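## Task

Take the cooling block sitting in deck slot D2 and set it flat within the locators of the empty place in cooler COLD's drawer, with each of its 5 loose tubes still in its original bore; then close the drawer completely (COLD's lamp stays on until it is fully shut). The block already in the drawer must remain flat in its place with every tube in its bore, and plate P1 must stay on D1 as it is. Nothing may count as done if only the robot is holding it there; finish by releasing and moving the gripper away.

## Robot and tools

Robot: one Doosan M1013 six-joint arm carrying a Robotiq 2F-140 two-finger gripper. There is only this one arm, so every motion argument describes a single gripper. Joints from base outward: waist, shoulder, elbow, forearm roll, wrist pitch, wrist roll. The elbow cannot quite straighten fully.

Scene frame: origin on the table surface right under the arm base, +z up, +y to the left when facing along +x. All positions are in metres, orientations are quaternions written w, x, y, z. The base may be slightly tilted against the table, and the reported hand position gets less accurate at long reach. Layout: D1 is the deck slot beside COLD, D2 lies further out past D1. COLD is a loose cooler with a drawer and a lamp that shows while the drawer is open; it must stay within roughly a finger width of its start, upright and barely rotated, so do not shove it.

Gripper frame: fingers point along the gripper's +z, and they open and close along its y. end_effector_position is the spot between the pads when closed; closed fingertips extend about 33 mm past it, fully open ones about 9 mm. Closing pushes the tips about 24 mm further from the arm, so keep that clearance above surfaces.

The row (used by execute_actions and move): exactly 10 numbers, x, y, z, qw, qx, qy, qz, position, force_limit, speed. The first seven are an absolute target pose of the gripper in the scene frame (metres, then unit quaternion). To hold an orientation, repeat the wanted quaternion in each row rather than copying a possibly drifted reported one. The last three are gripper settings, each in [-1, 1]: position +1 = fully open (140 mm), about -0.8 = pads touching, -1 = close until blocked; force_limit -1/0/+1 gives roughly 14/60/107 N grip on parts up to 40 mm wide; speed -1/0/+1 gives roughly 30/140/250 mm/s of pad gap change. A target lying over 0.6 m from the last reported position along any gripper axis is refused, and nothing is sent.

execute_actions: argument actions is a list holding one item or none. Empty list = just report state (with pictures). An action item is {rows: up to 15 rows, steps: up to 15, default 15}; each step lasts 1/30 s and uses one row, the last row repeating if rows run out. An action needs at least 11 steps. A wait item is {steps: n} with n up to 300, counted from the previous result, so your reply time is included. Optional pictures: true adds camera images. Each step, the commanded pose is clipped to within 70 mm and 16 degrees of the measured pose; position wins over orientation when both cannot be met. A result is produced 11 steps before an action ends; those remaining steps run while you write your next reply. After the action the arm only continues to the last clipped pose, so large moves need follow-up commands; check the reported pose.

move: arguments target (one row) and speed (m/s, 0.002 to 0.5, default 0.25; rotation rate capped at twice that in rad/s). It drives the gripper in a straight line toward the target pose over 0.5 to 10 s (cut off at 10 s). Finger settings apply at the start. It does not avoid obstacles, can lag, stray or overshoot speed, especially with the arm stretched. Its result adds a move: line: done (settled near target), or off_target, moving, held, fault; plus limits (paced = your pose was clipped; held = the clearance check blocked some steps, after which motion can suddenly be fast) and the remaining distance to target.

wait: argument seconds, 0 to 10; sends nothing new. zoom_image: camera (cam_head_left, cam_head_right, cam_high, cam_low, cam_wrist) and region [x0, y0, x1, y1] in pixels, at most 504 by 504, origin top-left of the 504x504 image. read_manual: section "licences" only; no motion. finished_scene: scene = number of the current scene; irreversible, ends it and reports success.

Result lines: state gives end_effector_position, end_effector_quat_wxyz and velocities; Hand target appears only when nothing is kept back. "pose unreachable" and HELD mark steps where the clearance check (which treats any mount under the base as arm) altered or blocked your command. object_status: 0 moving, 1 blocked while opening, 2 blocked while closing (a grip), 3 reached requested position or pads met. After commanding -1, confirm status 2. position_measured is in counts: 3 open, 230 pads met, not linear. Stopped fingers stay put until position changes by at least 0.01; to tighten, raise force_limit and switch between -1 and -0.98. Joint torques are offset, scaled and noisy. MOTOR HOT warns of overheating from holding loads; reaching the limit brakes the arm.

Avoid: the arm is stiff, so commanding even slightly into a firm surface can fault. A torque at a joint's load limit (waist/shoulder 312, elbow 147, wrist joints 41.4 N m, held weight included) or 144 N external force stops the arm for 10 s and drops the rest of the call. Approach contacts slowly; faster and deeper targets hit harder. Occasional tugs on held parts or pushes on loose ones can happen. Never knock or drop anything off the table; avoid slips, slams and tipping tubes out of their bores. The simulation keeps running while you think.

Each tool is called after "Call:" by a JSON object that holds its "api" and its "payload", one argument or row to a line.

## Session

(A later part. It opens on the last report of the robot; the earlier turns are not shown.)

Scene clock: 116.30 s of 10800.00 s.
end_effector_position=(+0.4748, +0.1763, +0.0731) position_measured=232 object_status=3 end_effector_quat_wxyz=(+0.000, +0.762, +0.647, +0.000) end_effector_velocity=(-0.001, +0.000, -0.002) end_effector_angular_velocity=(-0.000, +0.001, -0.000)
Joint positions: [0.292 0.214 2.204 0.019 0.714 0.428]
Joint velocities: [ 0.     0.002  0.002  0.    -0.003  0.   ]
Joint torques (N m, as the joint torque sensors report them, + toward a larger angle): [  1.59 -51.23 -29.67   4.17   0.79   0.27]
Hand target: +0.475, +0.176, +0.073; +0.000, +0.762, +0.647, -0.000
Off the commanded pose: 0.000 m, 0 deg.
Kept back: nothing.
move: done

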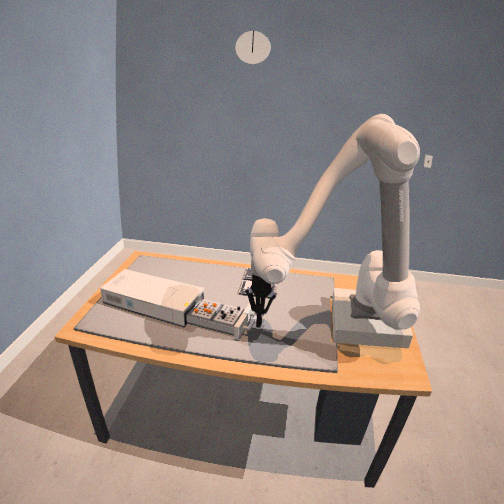

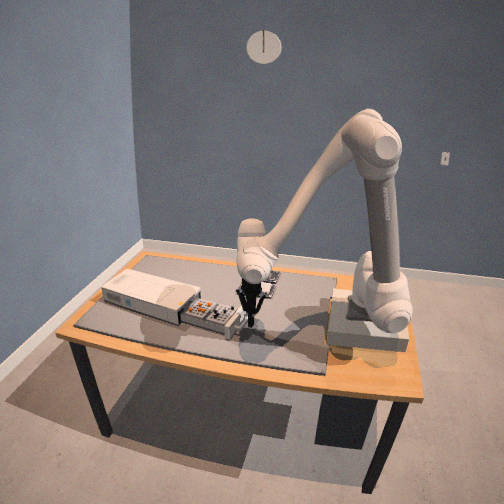

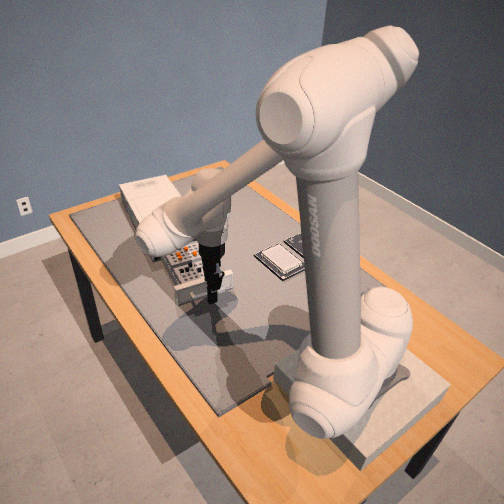

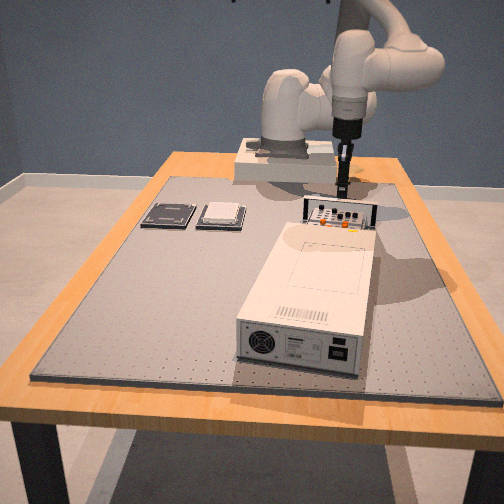

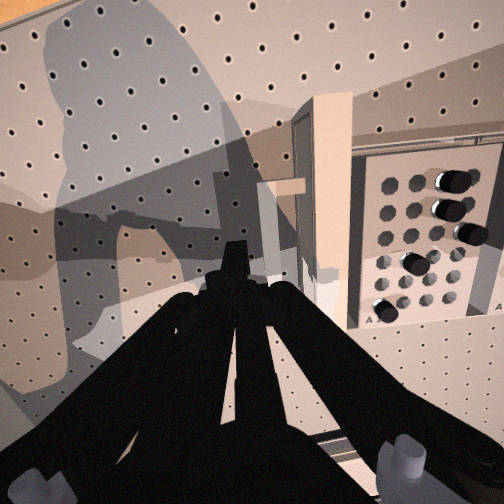

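Call:
{"api": "move", "payload": {
  "target": [0.4886, 0.1740, 0.073, 0, 0.7621, 0.6474, 0, -0.82, 0.0, 0.5],
  "speed": 0.025
}}

Call:
{"api": "move", "payload": {
  "target": [0.6821, 0.1422, 0.073, 0, 0.7621, 0.6474, 0, -0.82, 0.0, 0.5],
  "speed": 0.08
}}

Scene clock: 117.60 s of 10800.00 s.
end_effector_position=(+0.4885, +0.1740, +0.0730) position_measured=232 object_status=3 end_effector_quat_wxyz=(-0.000, +0.762, +0.647, +0.000) end_effector_velocity=(+0.002, +0.000, +0.000) end_effector_angular_velocity=(+0.001, -0.001, -0.000)
Joint positions: [0.28  0.23  2.182 0.019 0.72  0.416]
Joint velocities: [-0.001  0.001 -0.003  0.001  0.001 -0.001]
Joint torques (N m, as the joint torque sensors report them, + toward a larger angle): [  0.79 -48.29 -29.3    3.79  -0.26  -0.11]
Hand target: +0.489, +0.174, +0.073; -0.000, +0.762, +0.647, +0.000
Off the commanded pose: 0.000 m, 0 deg.
Kept back: nothing.
move: done

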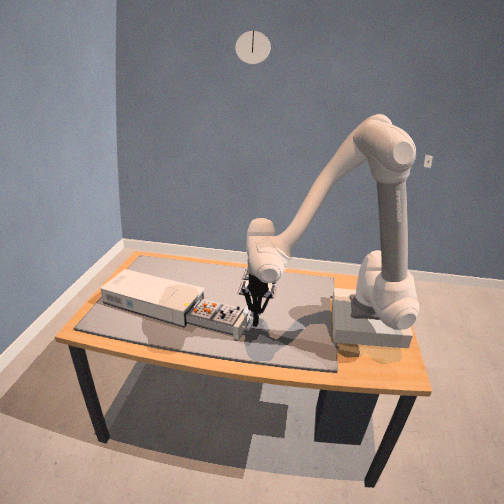

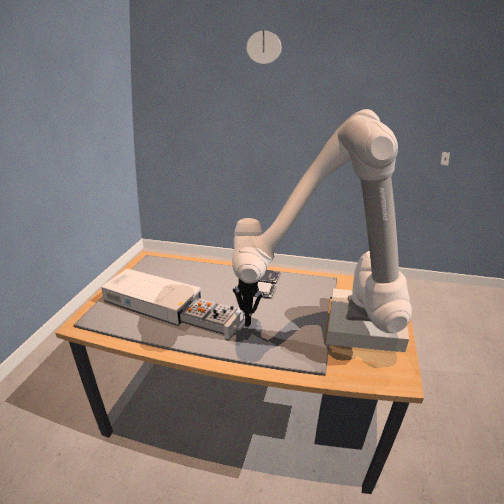

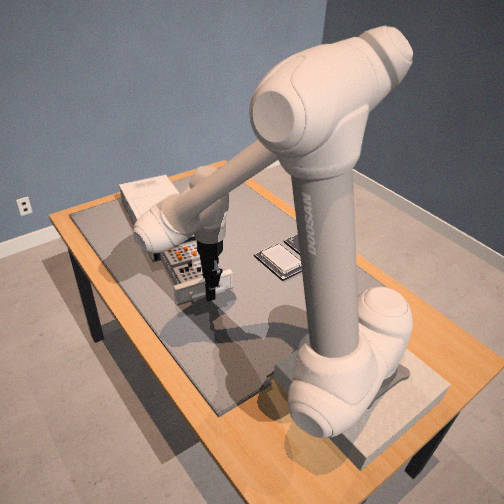

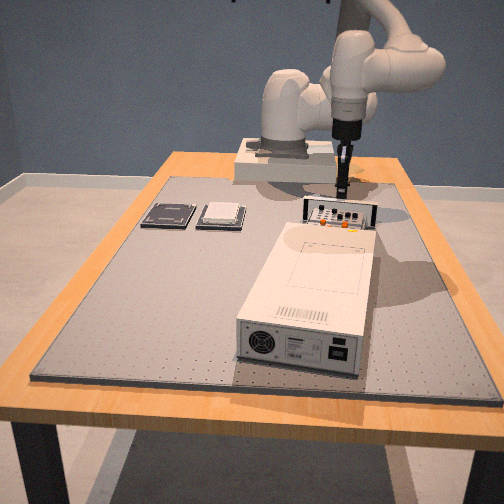

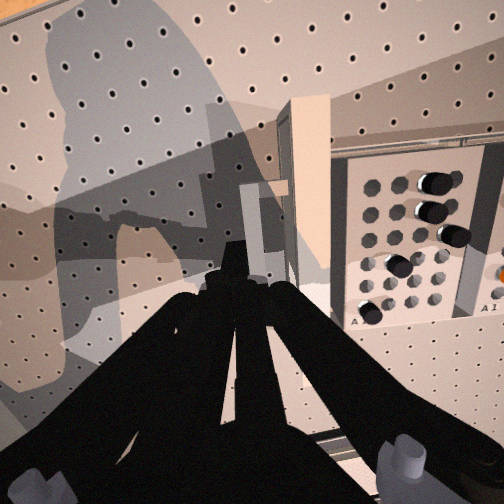

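Scene clock: 120.43 s of 10800.00 s.
end_effector_position=(+0.6820, +0.1425, +0.0731) position_measured=232 object_status=3 end_effector_quat_wxyz=(-0.000, +0.762, +0.647, +0.000) end_effector_velocity=(+0.001, -0.000, +0.000) end_effector_angular_velocity=(-0.000, -0.000, +0.001)
Joint positions: [0.162 0.456 1.836 0.018 0.842 0.3  ]
Joint velocities: [-0.001  0.001 -0.003 -0.     0.001 -0.001]
Joint torques (N m, as the joint torque sensors report them, + toward a larger angle): [  1.66 -75.92 -35.18   4.48  -0.29  -0.14]
Hand target: +0.682, +0.143, +0.073; -0.000, +0.762, +0.647, +0.000
Off the commanded pose: 0.000 m, 0 deg.
Kept back: nothing.
move: done

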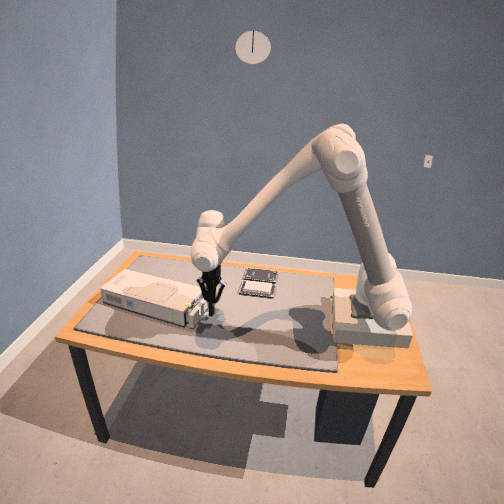

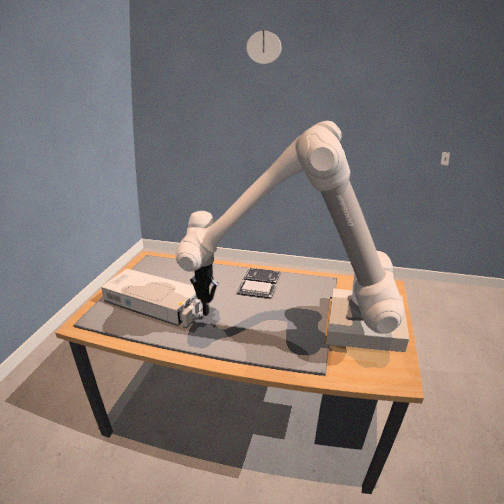

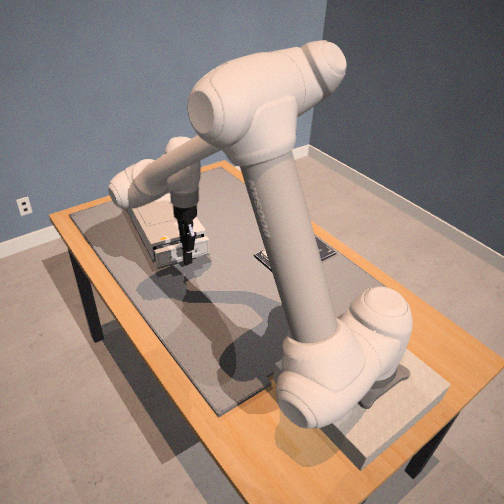

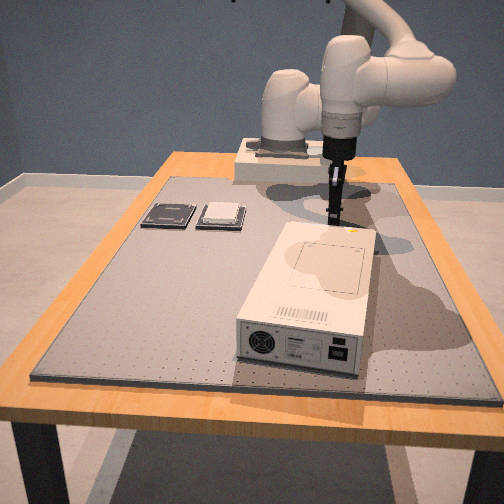

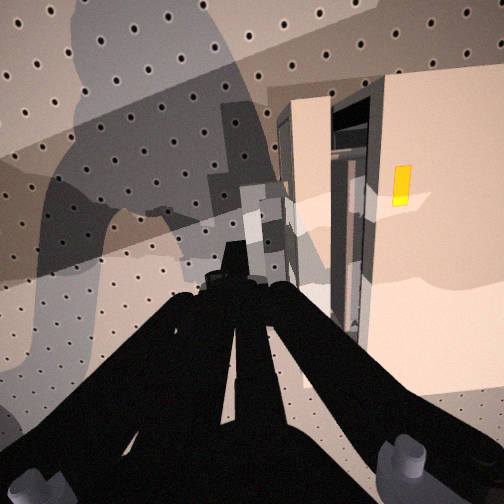

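Call:
{"api": "move", "payload": {
  "target": [0.6989, 0.1395, 0.073, 0, 0.7621, 0.6474, 0, -0.82, 0.0, 0.5],
  "speed": 0.025
}}

Scene clock: 121.90 s of 10800.00 s.
end_effector_position=(+0.6988, +0.1395, +0.0730) position_measured=232 object_status=3 end_effector_quat_wxyz=(-0.000, +0.762, +0.647, -0.000) end_effector_velocity=(+0.002, +0.000, +0.000) end_effector_angular_velocity=(-0.000, -0.000, +0.002)
Joint positions: [0.155 0.476 1.802 0.018 0.855 0.293]
Joint velocities: [ 0.     0.002 -0.003 -0.001  0.001 -0.001]
Joint torques (N m, as the joint torque sensors report them, + toward a larger angle): [ -0.79 -78.69 -33.96   3.97  -0.09   0.38]
Hand target: +0.699, +0.140, +0.073; -0.000, +0.762, +0.647, +0.000
Off the commanded pose: 0.000 m, 0 deg.
Kept back: nothing.
move: done

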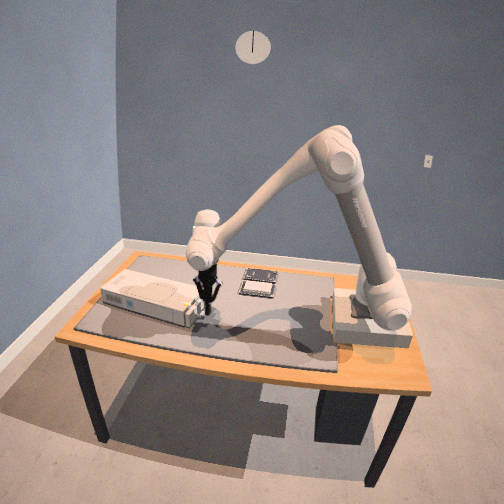

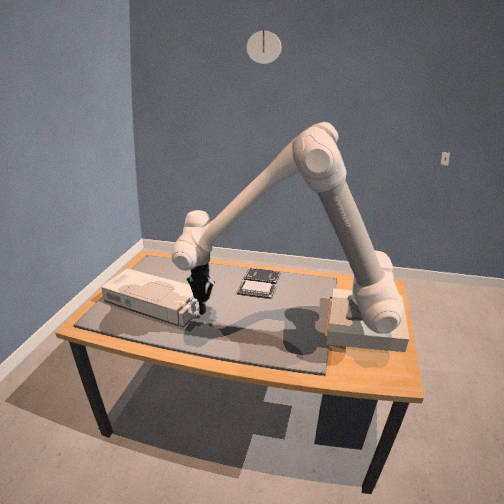

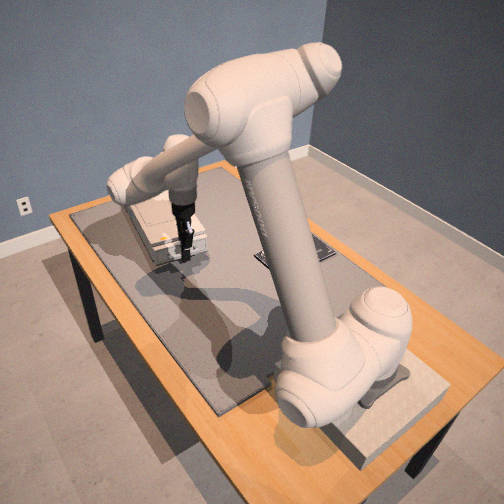

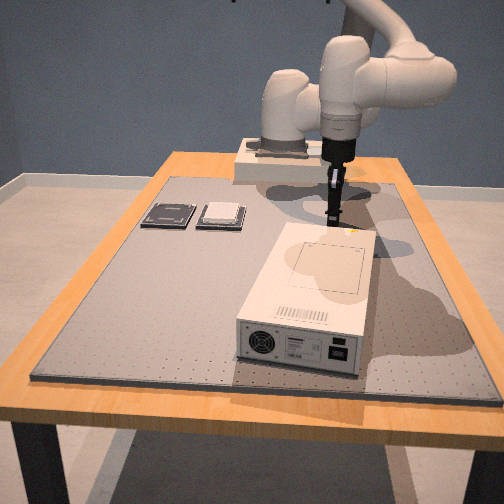

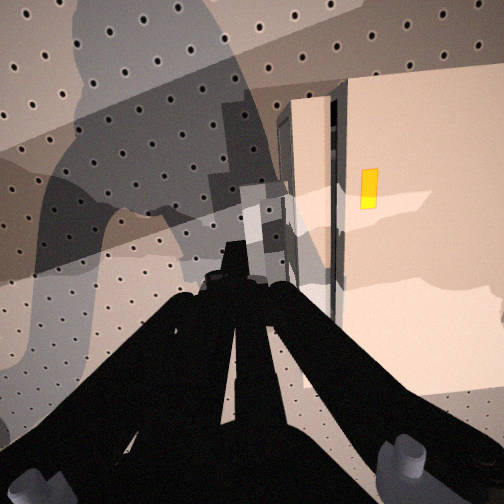

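Call:
{"api": "move", "payload": {
  "target": [0.7028, 0.1389, 0.073, 0, 0.7621, 0.6474, 0, -0.82, 0.0, 0.5],
  "speed": 0.01
}}

Scene clock: 122.93 s of 10800.00 s.
end_effector_position=(+0.7027, +0.1389, +0.0730) position_measured=232 object_status=3 end_effector_quat_wxyz=(-0.000, +0.762, +0.647, +0.000) end_effector_velocity=(-0.000, -0.000, -0.000) end_effector_angular_velocity=(+0.000, +0.001, -0.001)
Joint positions: [0.153 0.481 1.794 0.018 0.859 0.291]
Joint velocities: [-0.001  0.001 -0.     0.     0.001 -0.   ]
Joint torques (N m, as the joint torque sensors report them, + toward a larger angle): [  1.04 -80.39 -31.37   4.42   0.22   0.07]
Hand target: +0.703, +0.139, +0.073; -0.000, +0.762, +0.647, +0.000
Off the commanded pose: 0.000 m, 0 deg.
Kept back: nothing.
move: done

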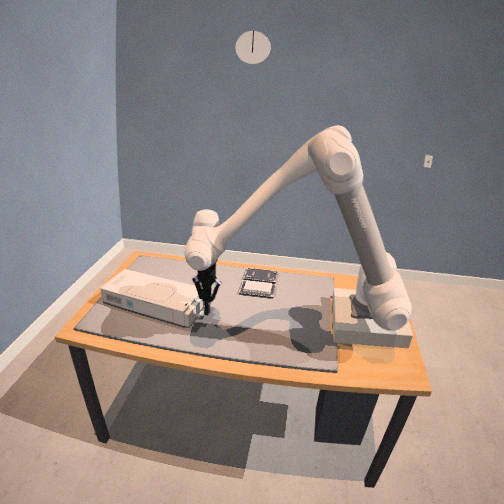

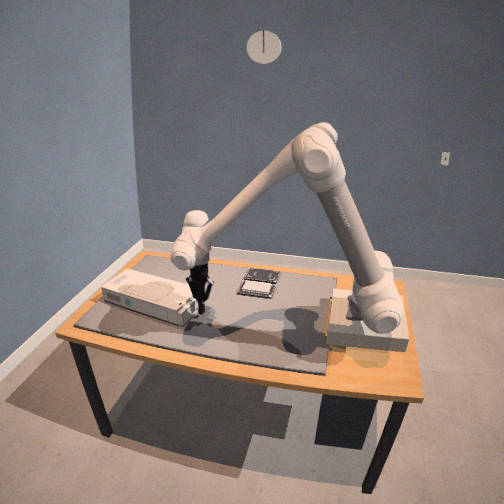

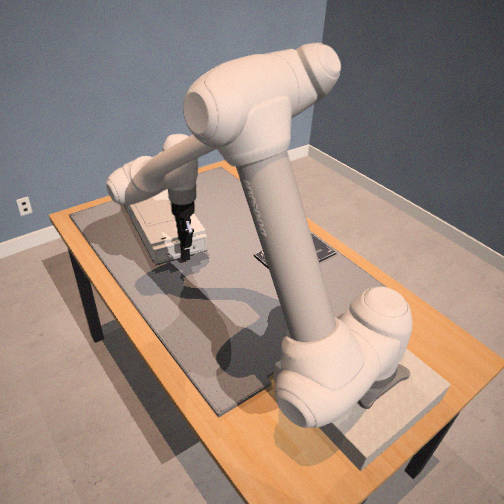

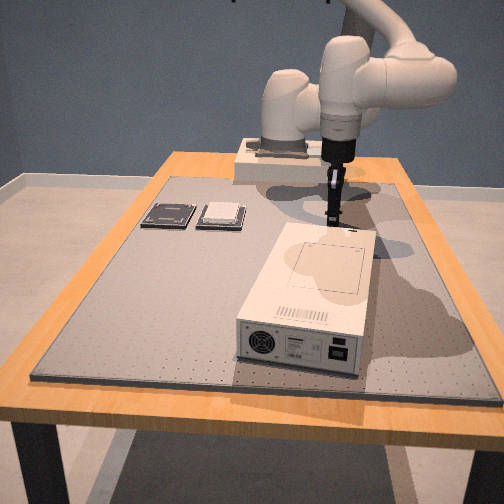

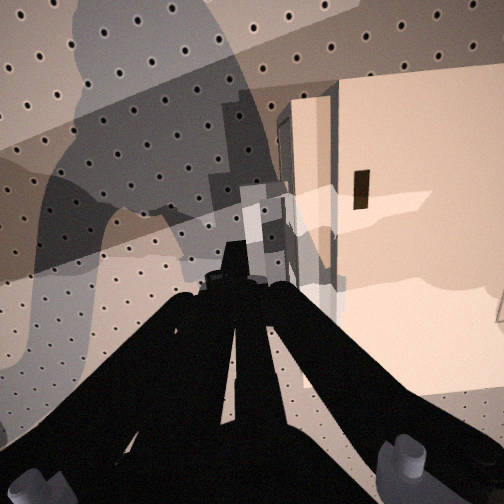

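Call:
{"api": "move", "payload": {
  "target": [0.7036, 0.1388, 0.073, 0, 0.7621, 0.6474, 0, -0.82, 0.0, 0.5],
  "speed": 0.005
}}

Scene clock: 124.73 s of 10800.00 s.
end_effector_position=(+0.7035, +0.1388, +0.0730) position_measured=232 object_status=3 end_effector_quat_wxyz=(-0.000, +0.762, +0.647, -0.000) end_effector_velocity=(+0.000, +0.001, +0.000) end_effector_angular_velocity=(-0.000, -0.001, +0.002)
Joint positions: [0.153 0.482 1.793 0.018 0.859 0.291]
Joint velocities: [ 0.001  0.    -0.001 -0.     0.    -0.   ]
Joint torques (N m, as the joint torque sensors report them, + toward a larger angle): [ -4.37 -76.34 -45.28   2.74  -6.91   0.05]
Hand target: +0.704, +0.139, +0.073; -0.000, +0.762, +0.647, +0.000
Off the commanded pose: 0.000 m, 0 deg.
Kept back: nothing.
move: done

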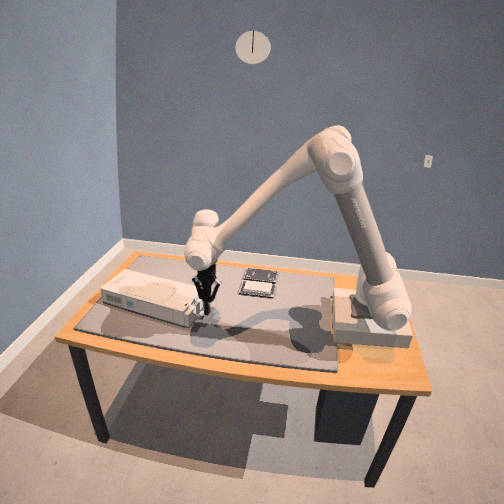

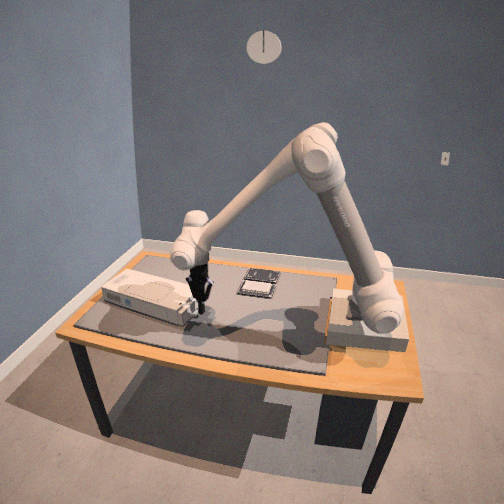

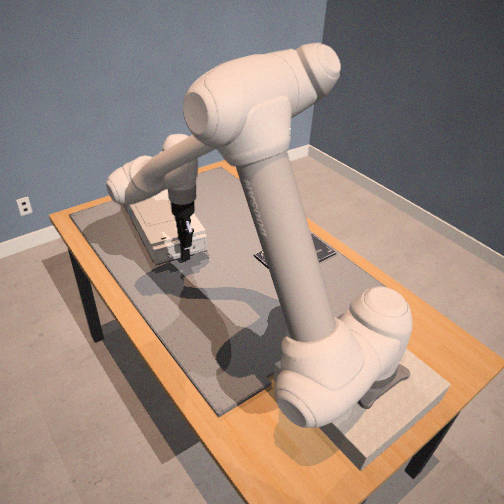

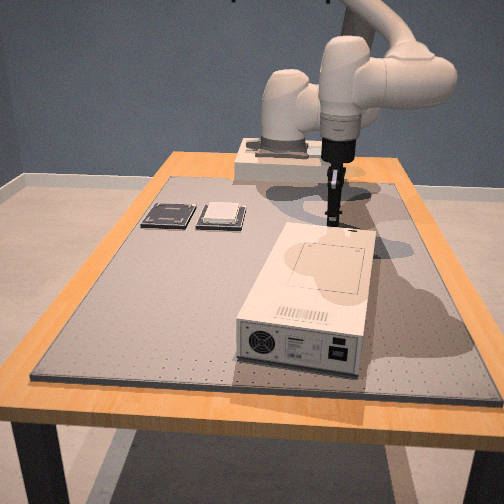

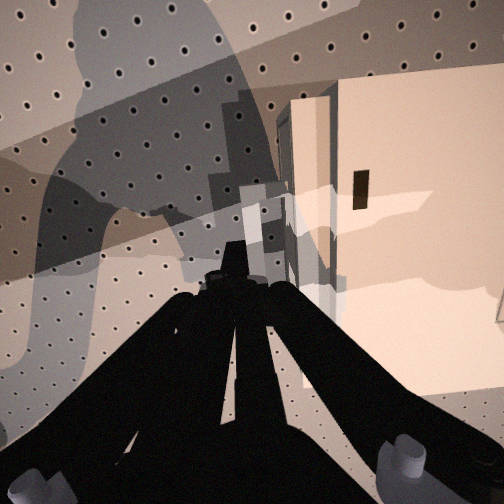

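Hard stop reached; fully shut. Back off and clear.

Call:
{"api": "move", "payload": {
  "target": [0.685, 0.1418, 0.078, 0, 0.7621, 0.6474, 0, -0.82, 0.0, 0.5],
  "speed": 0.06
}}

Call:
{"api": "move", "payload": {
  "target": [0.58, 0.12, 0.25, 0, 0.7621, 0.6474, 0, -0.82, 0.0, 0.5],
  "speed": 0.25
}}

Scene clock: 125.87 s of 10800.00 s.
end_effector_position=(+0.6851, +0.1417, +0.0780) position_measured=232 object_status=3 end_effector_quat_wxyz=(+0.000, +0.762, +0.647, -0.000) end_effector_velocity=(-0.000, +0.000, +0.001) end_effector_angular_velocity=(+0.000, -0.001, -0.001)
Joint positions: [0.161 0.454 1.827 0.018 0.853 0.299]
Joint velocities: [ 0.    -0.002  0.001  0.    -0.001  0.001]
Joint torques (N m, as the joint torque sensors report them, + toward a larger angle): [  1.81 -79.06 -33.43   4.61   0.4    0.5 ]
Hand target: +0.685, +0.142, +0.078; +0.000, +0.762, +0.647, -0.000
Off the commanded pose: 0.000 m, 0 deg.
Kept back: nothing.
move: done

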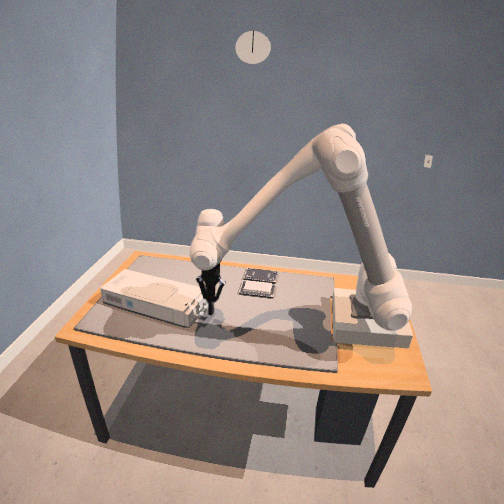

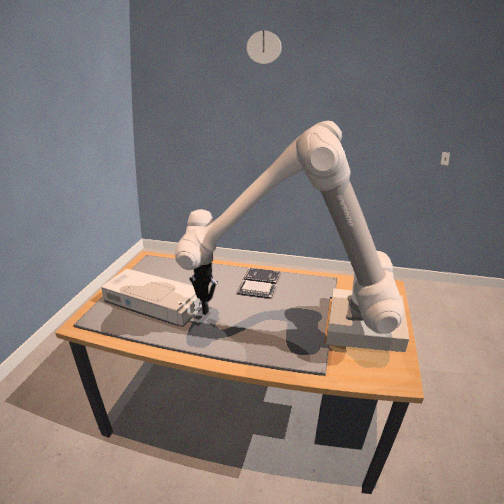

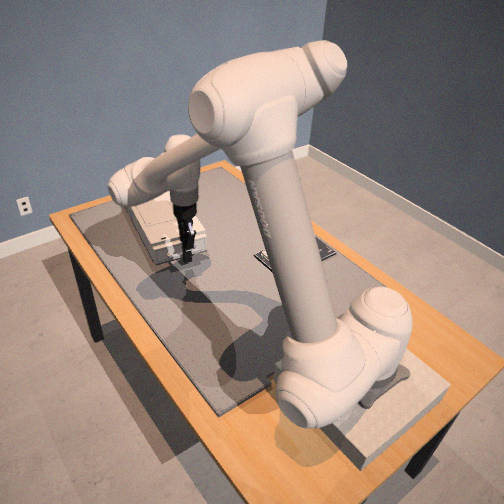

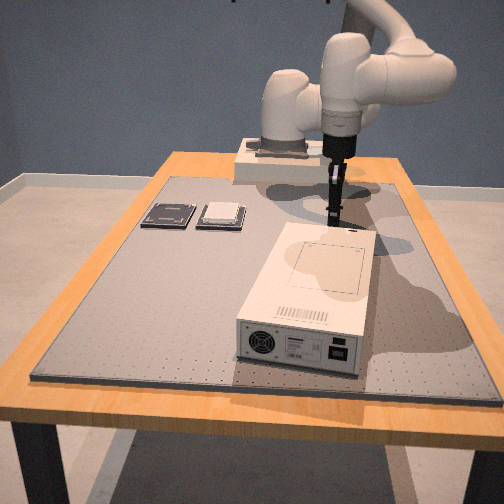

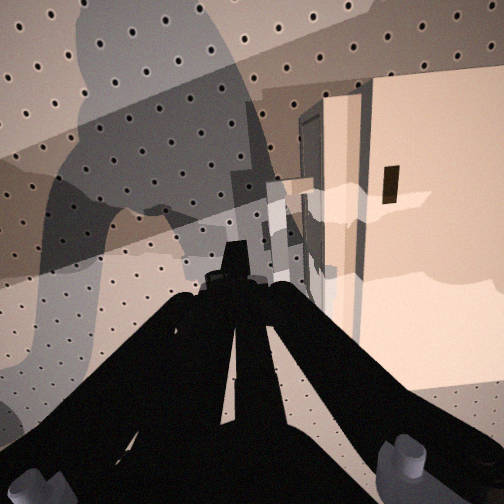

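Scene clock: 127.20 s of 10800.00 s.
end_effector_position=(+0.5799, +0.1198, +0.2497) position_measured=232 object_status=3 end_effector_quat_wxyz=(-0.000, +0.762, +0.647, -0.000) end_effector_velocity=(-0.000, -0.000, +0.001) end_effector_angular_velocity=(+0.000, -0.001, -0.001)
Joint positions: [0.146 0.141 1.894 0.015 1.099 0.289]
Joint velocities: [-0.    -0.002 -0.001  0.     0.002  0.001]
Joint torques (N m, as the joint torque sensors report them, + toward a larger angle): [ -0.84 -50.89 -39.52   4.8    0.54   0.12]
Hand target: +0.580, +0.120, +0.250; -0.000, +0.762, +0.647, +0.000
Off the commanded pose: 0.000 m, 0 deg.
Kept back: nothing.
move: done

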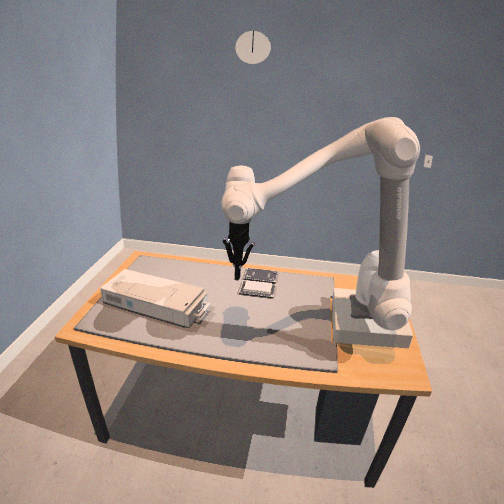

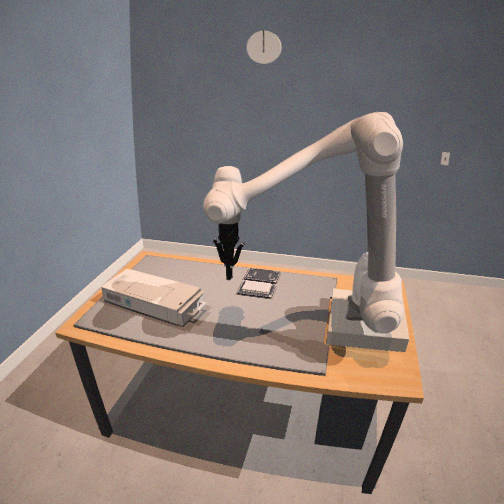

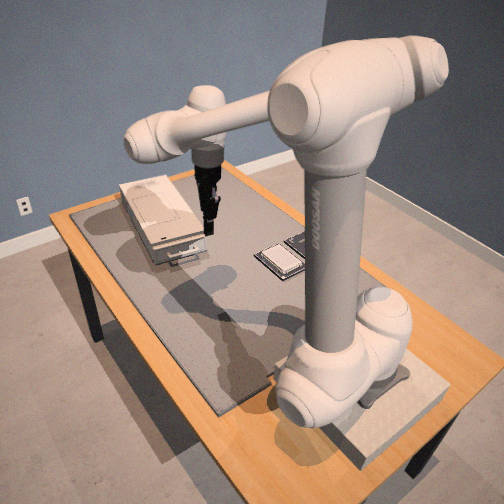

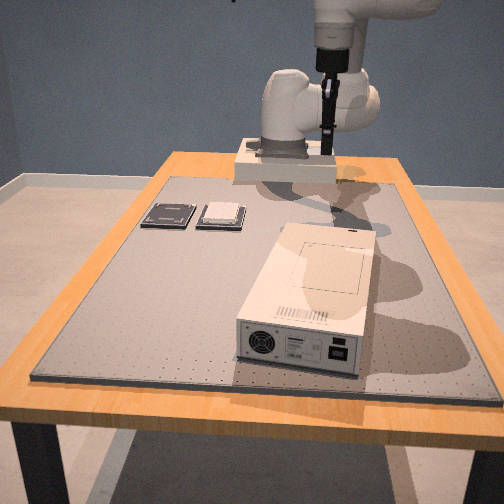

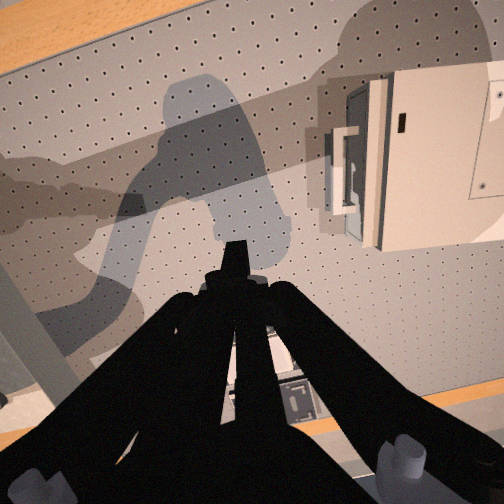

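Call:
{"api": "finished_scene", "payload": {
  "scene": 1
}}

The scene is finished: the task was done.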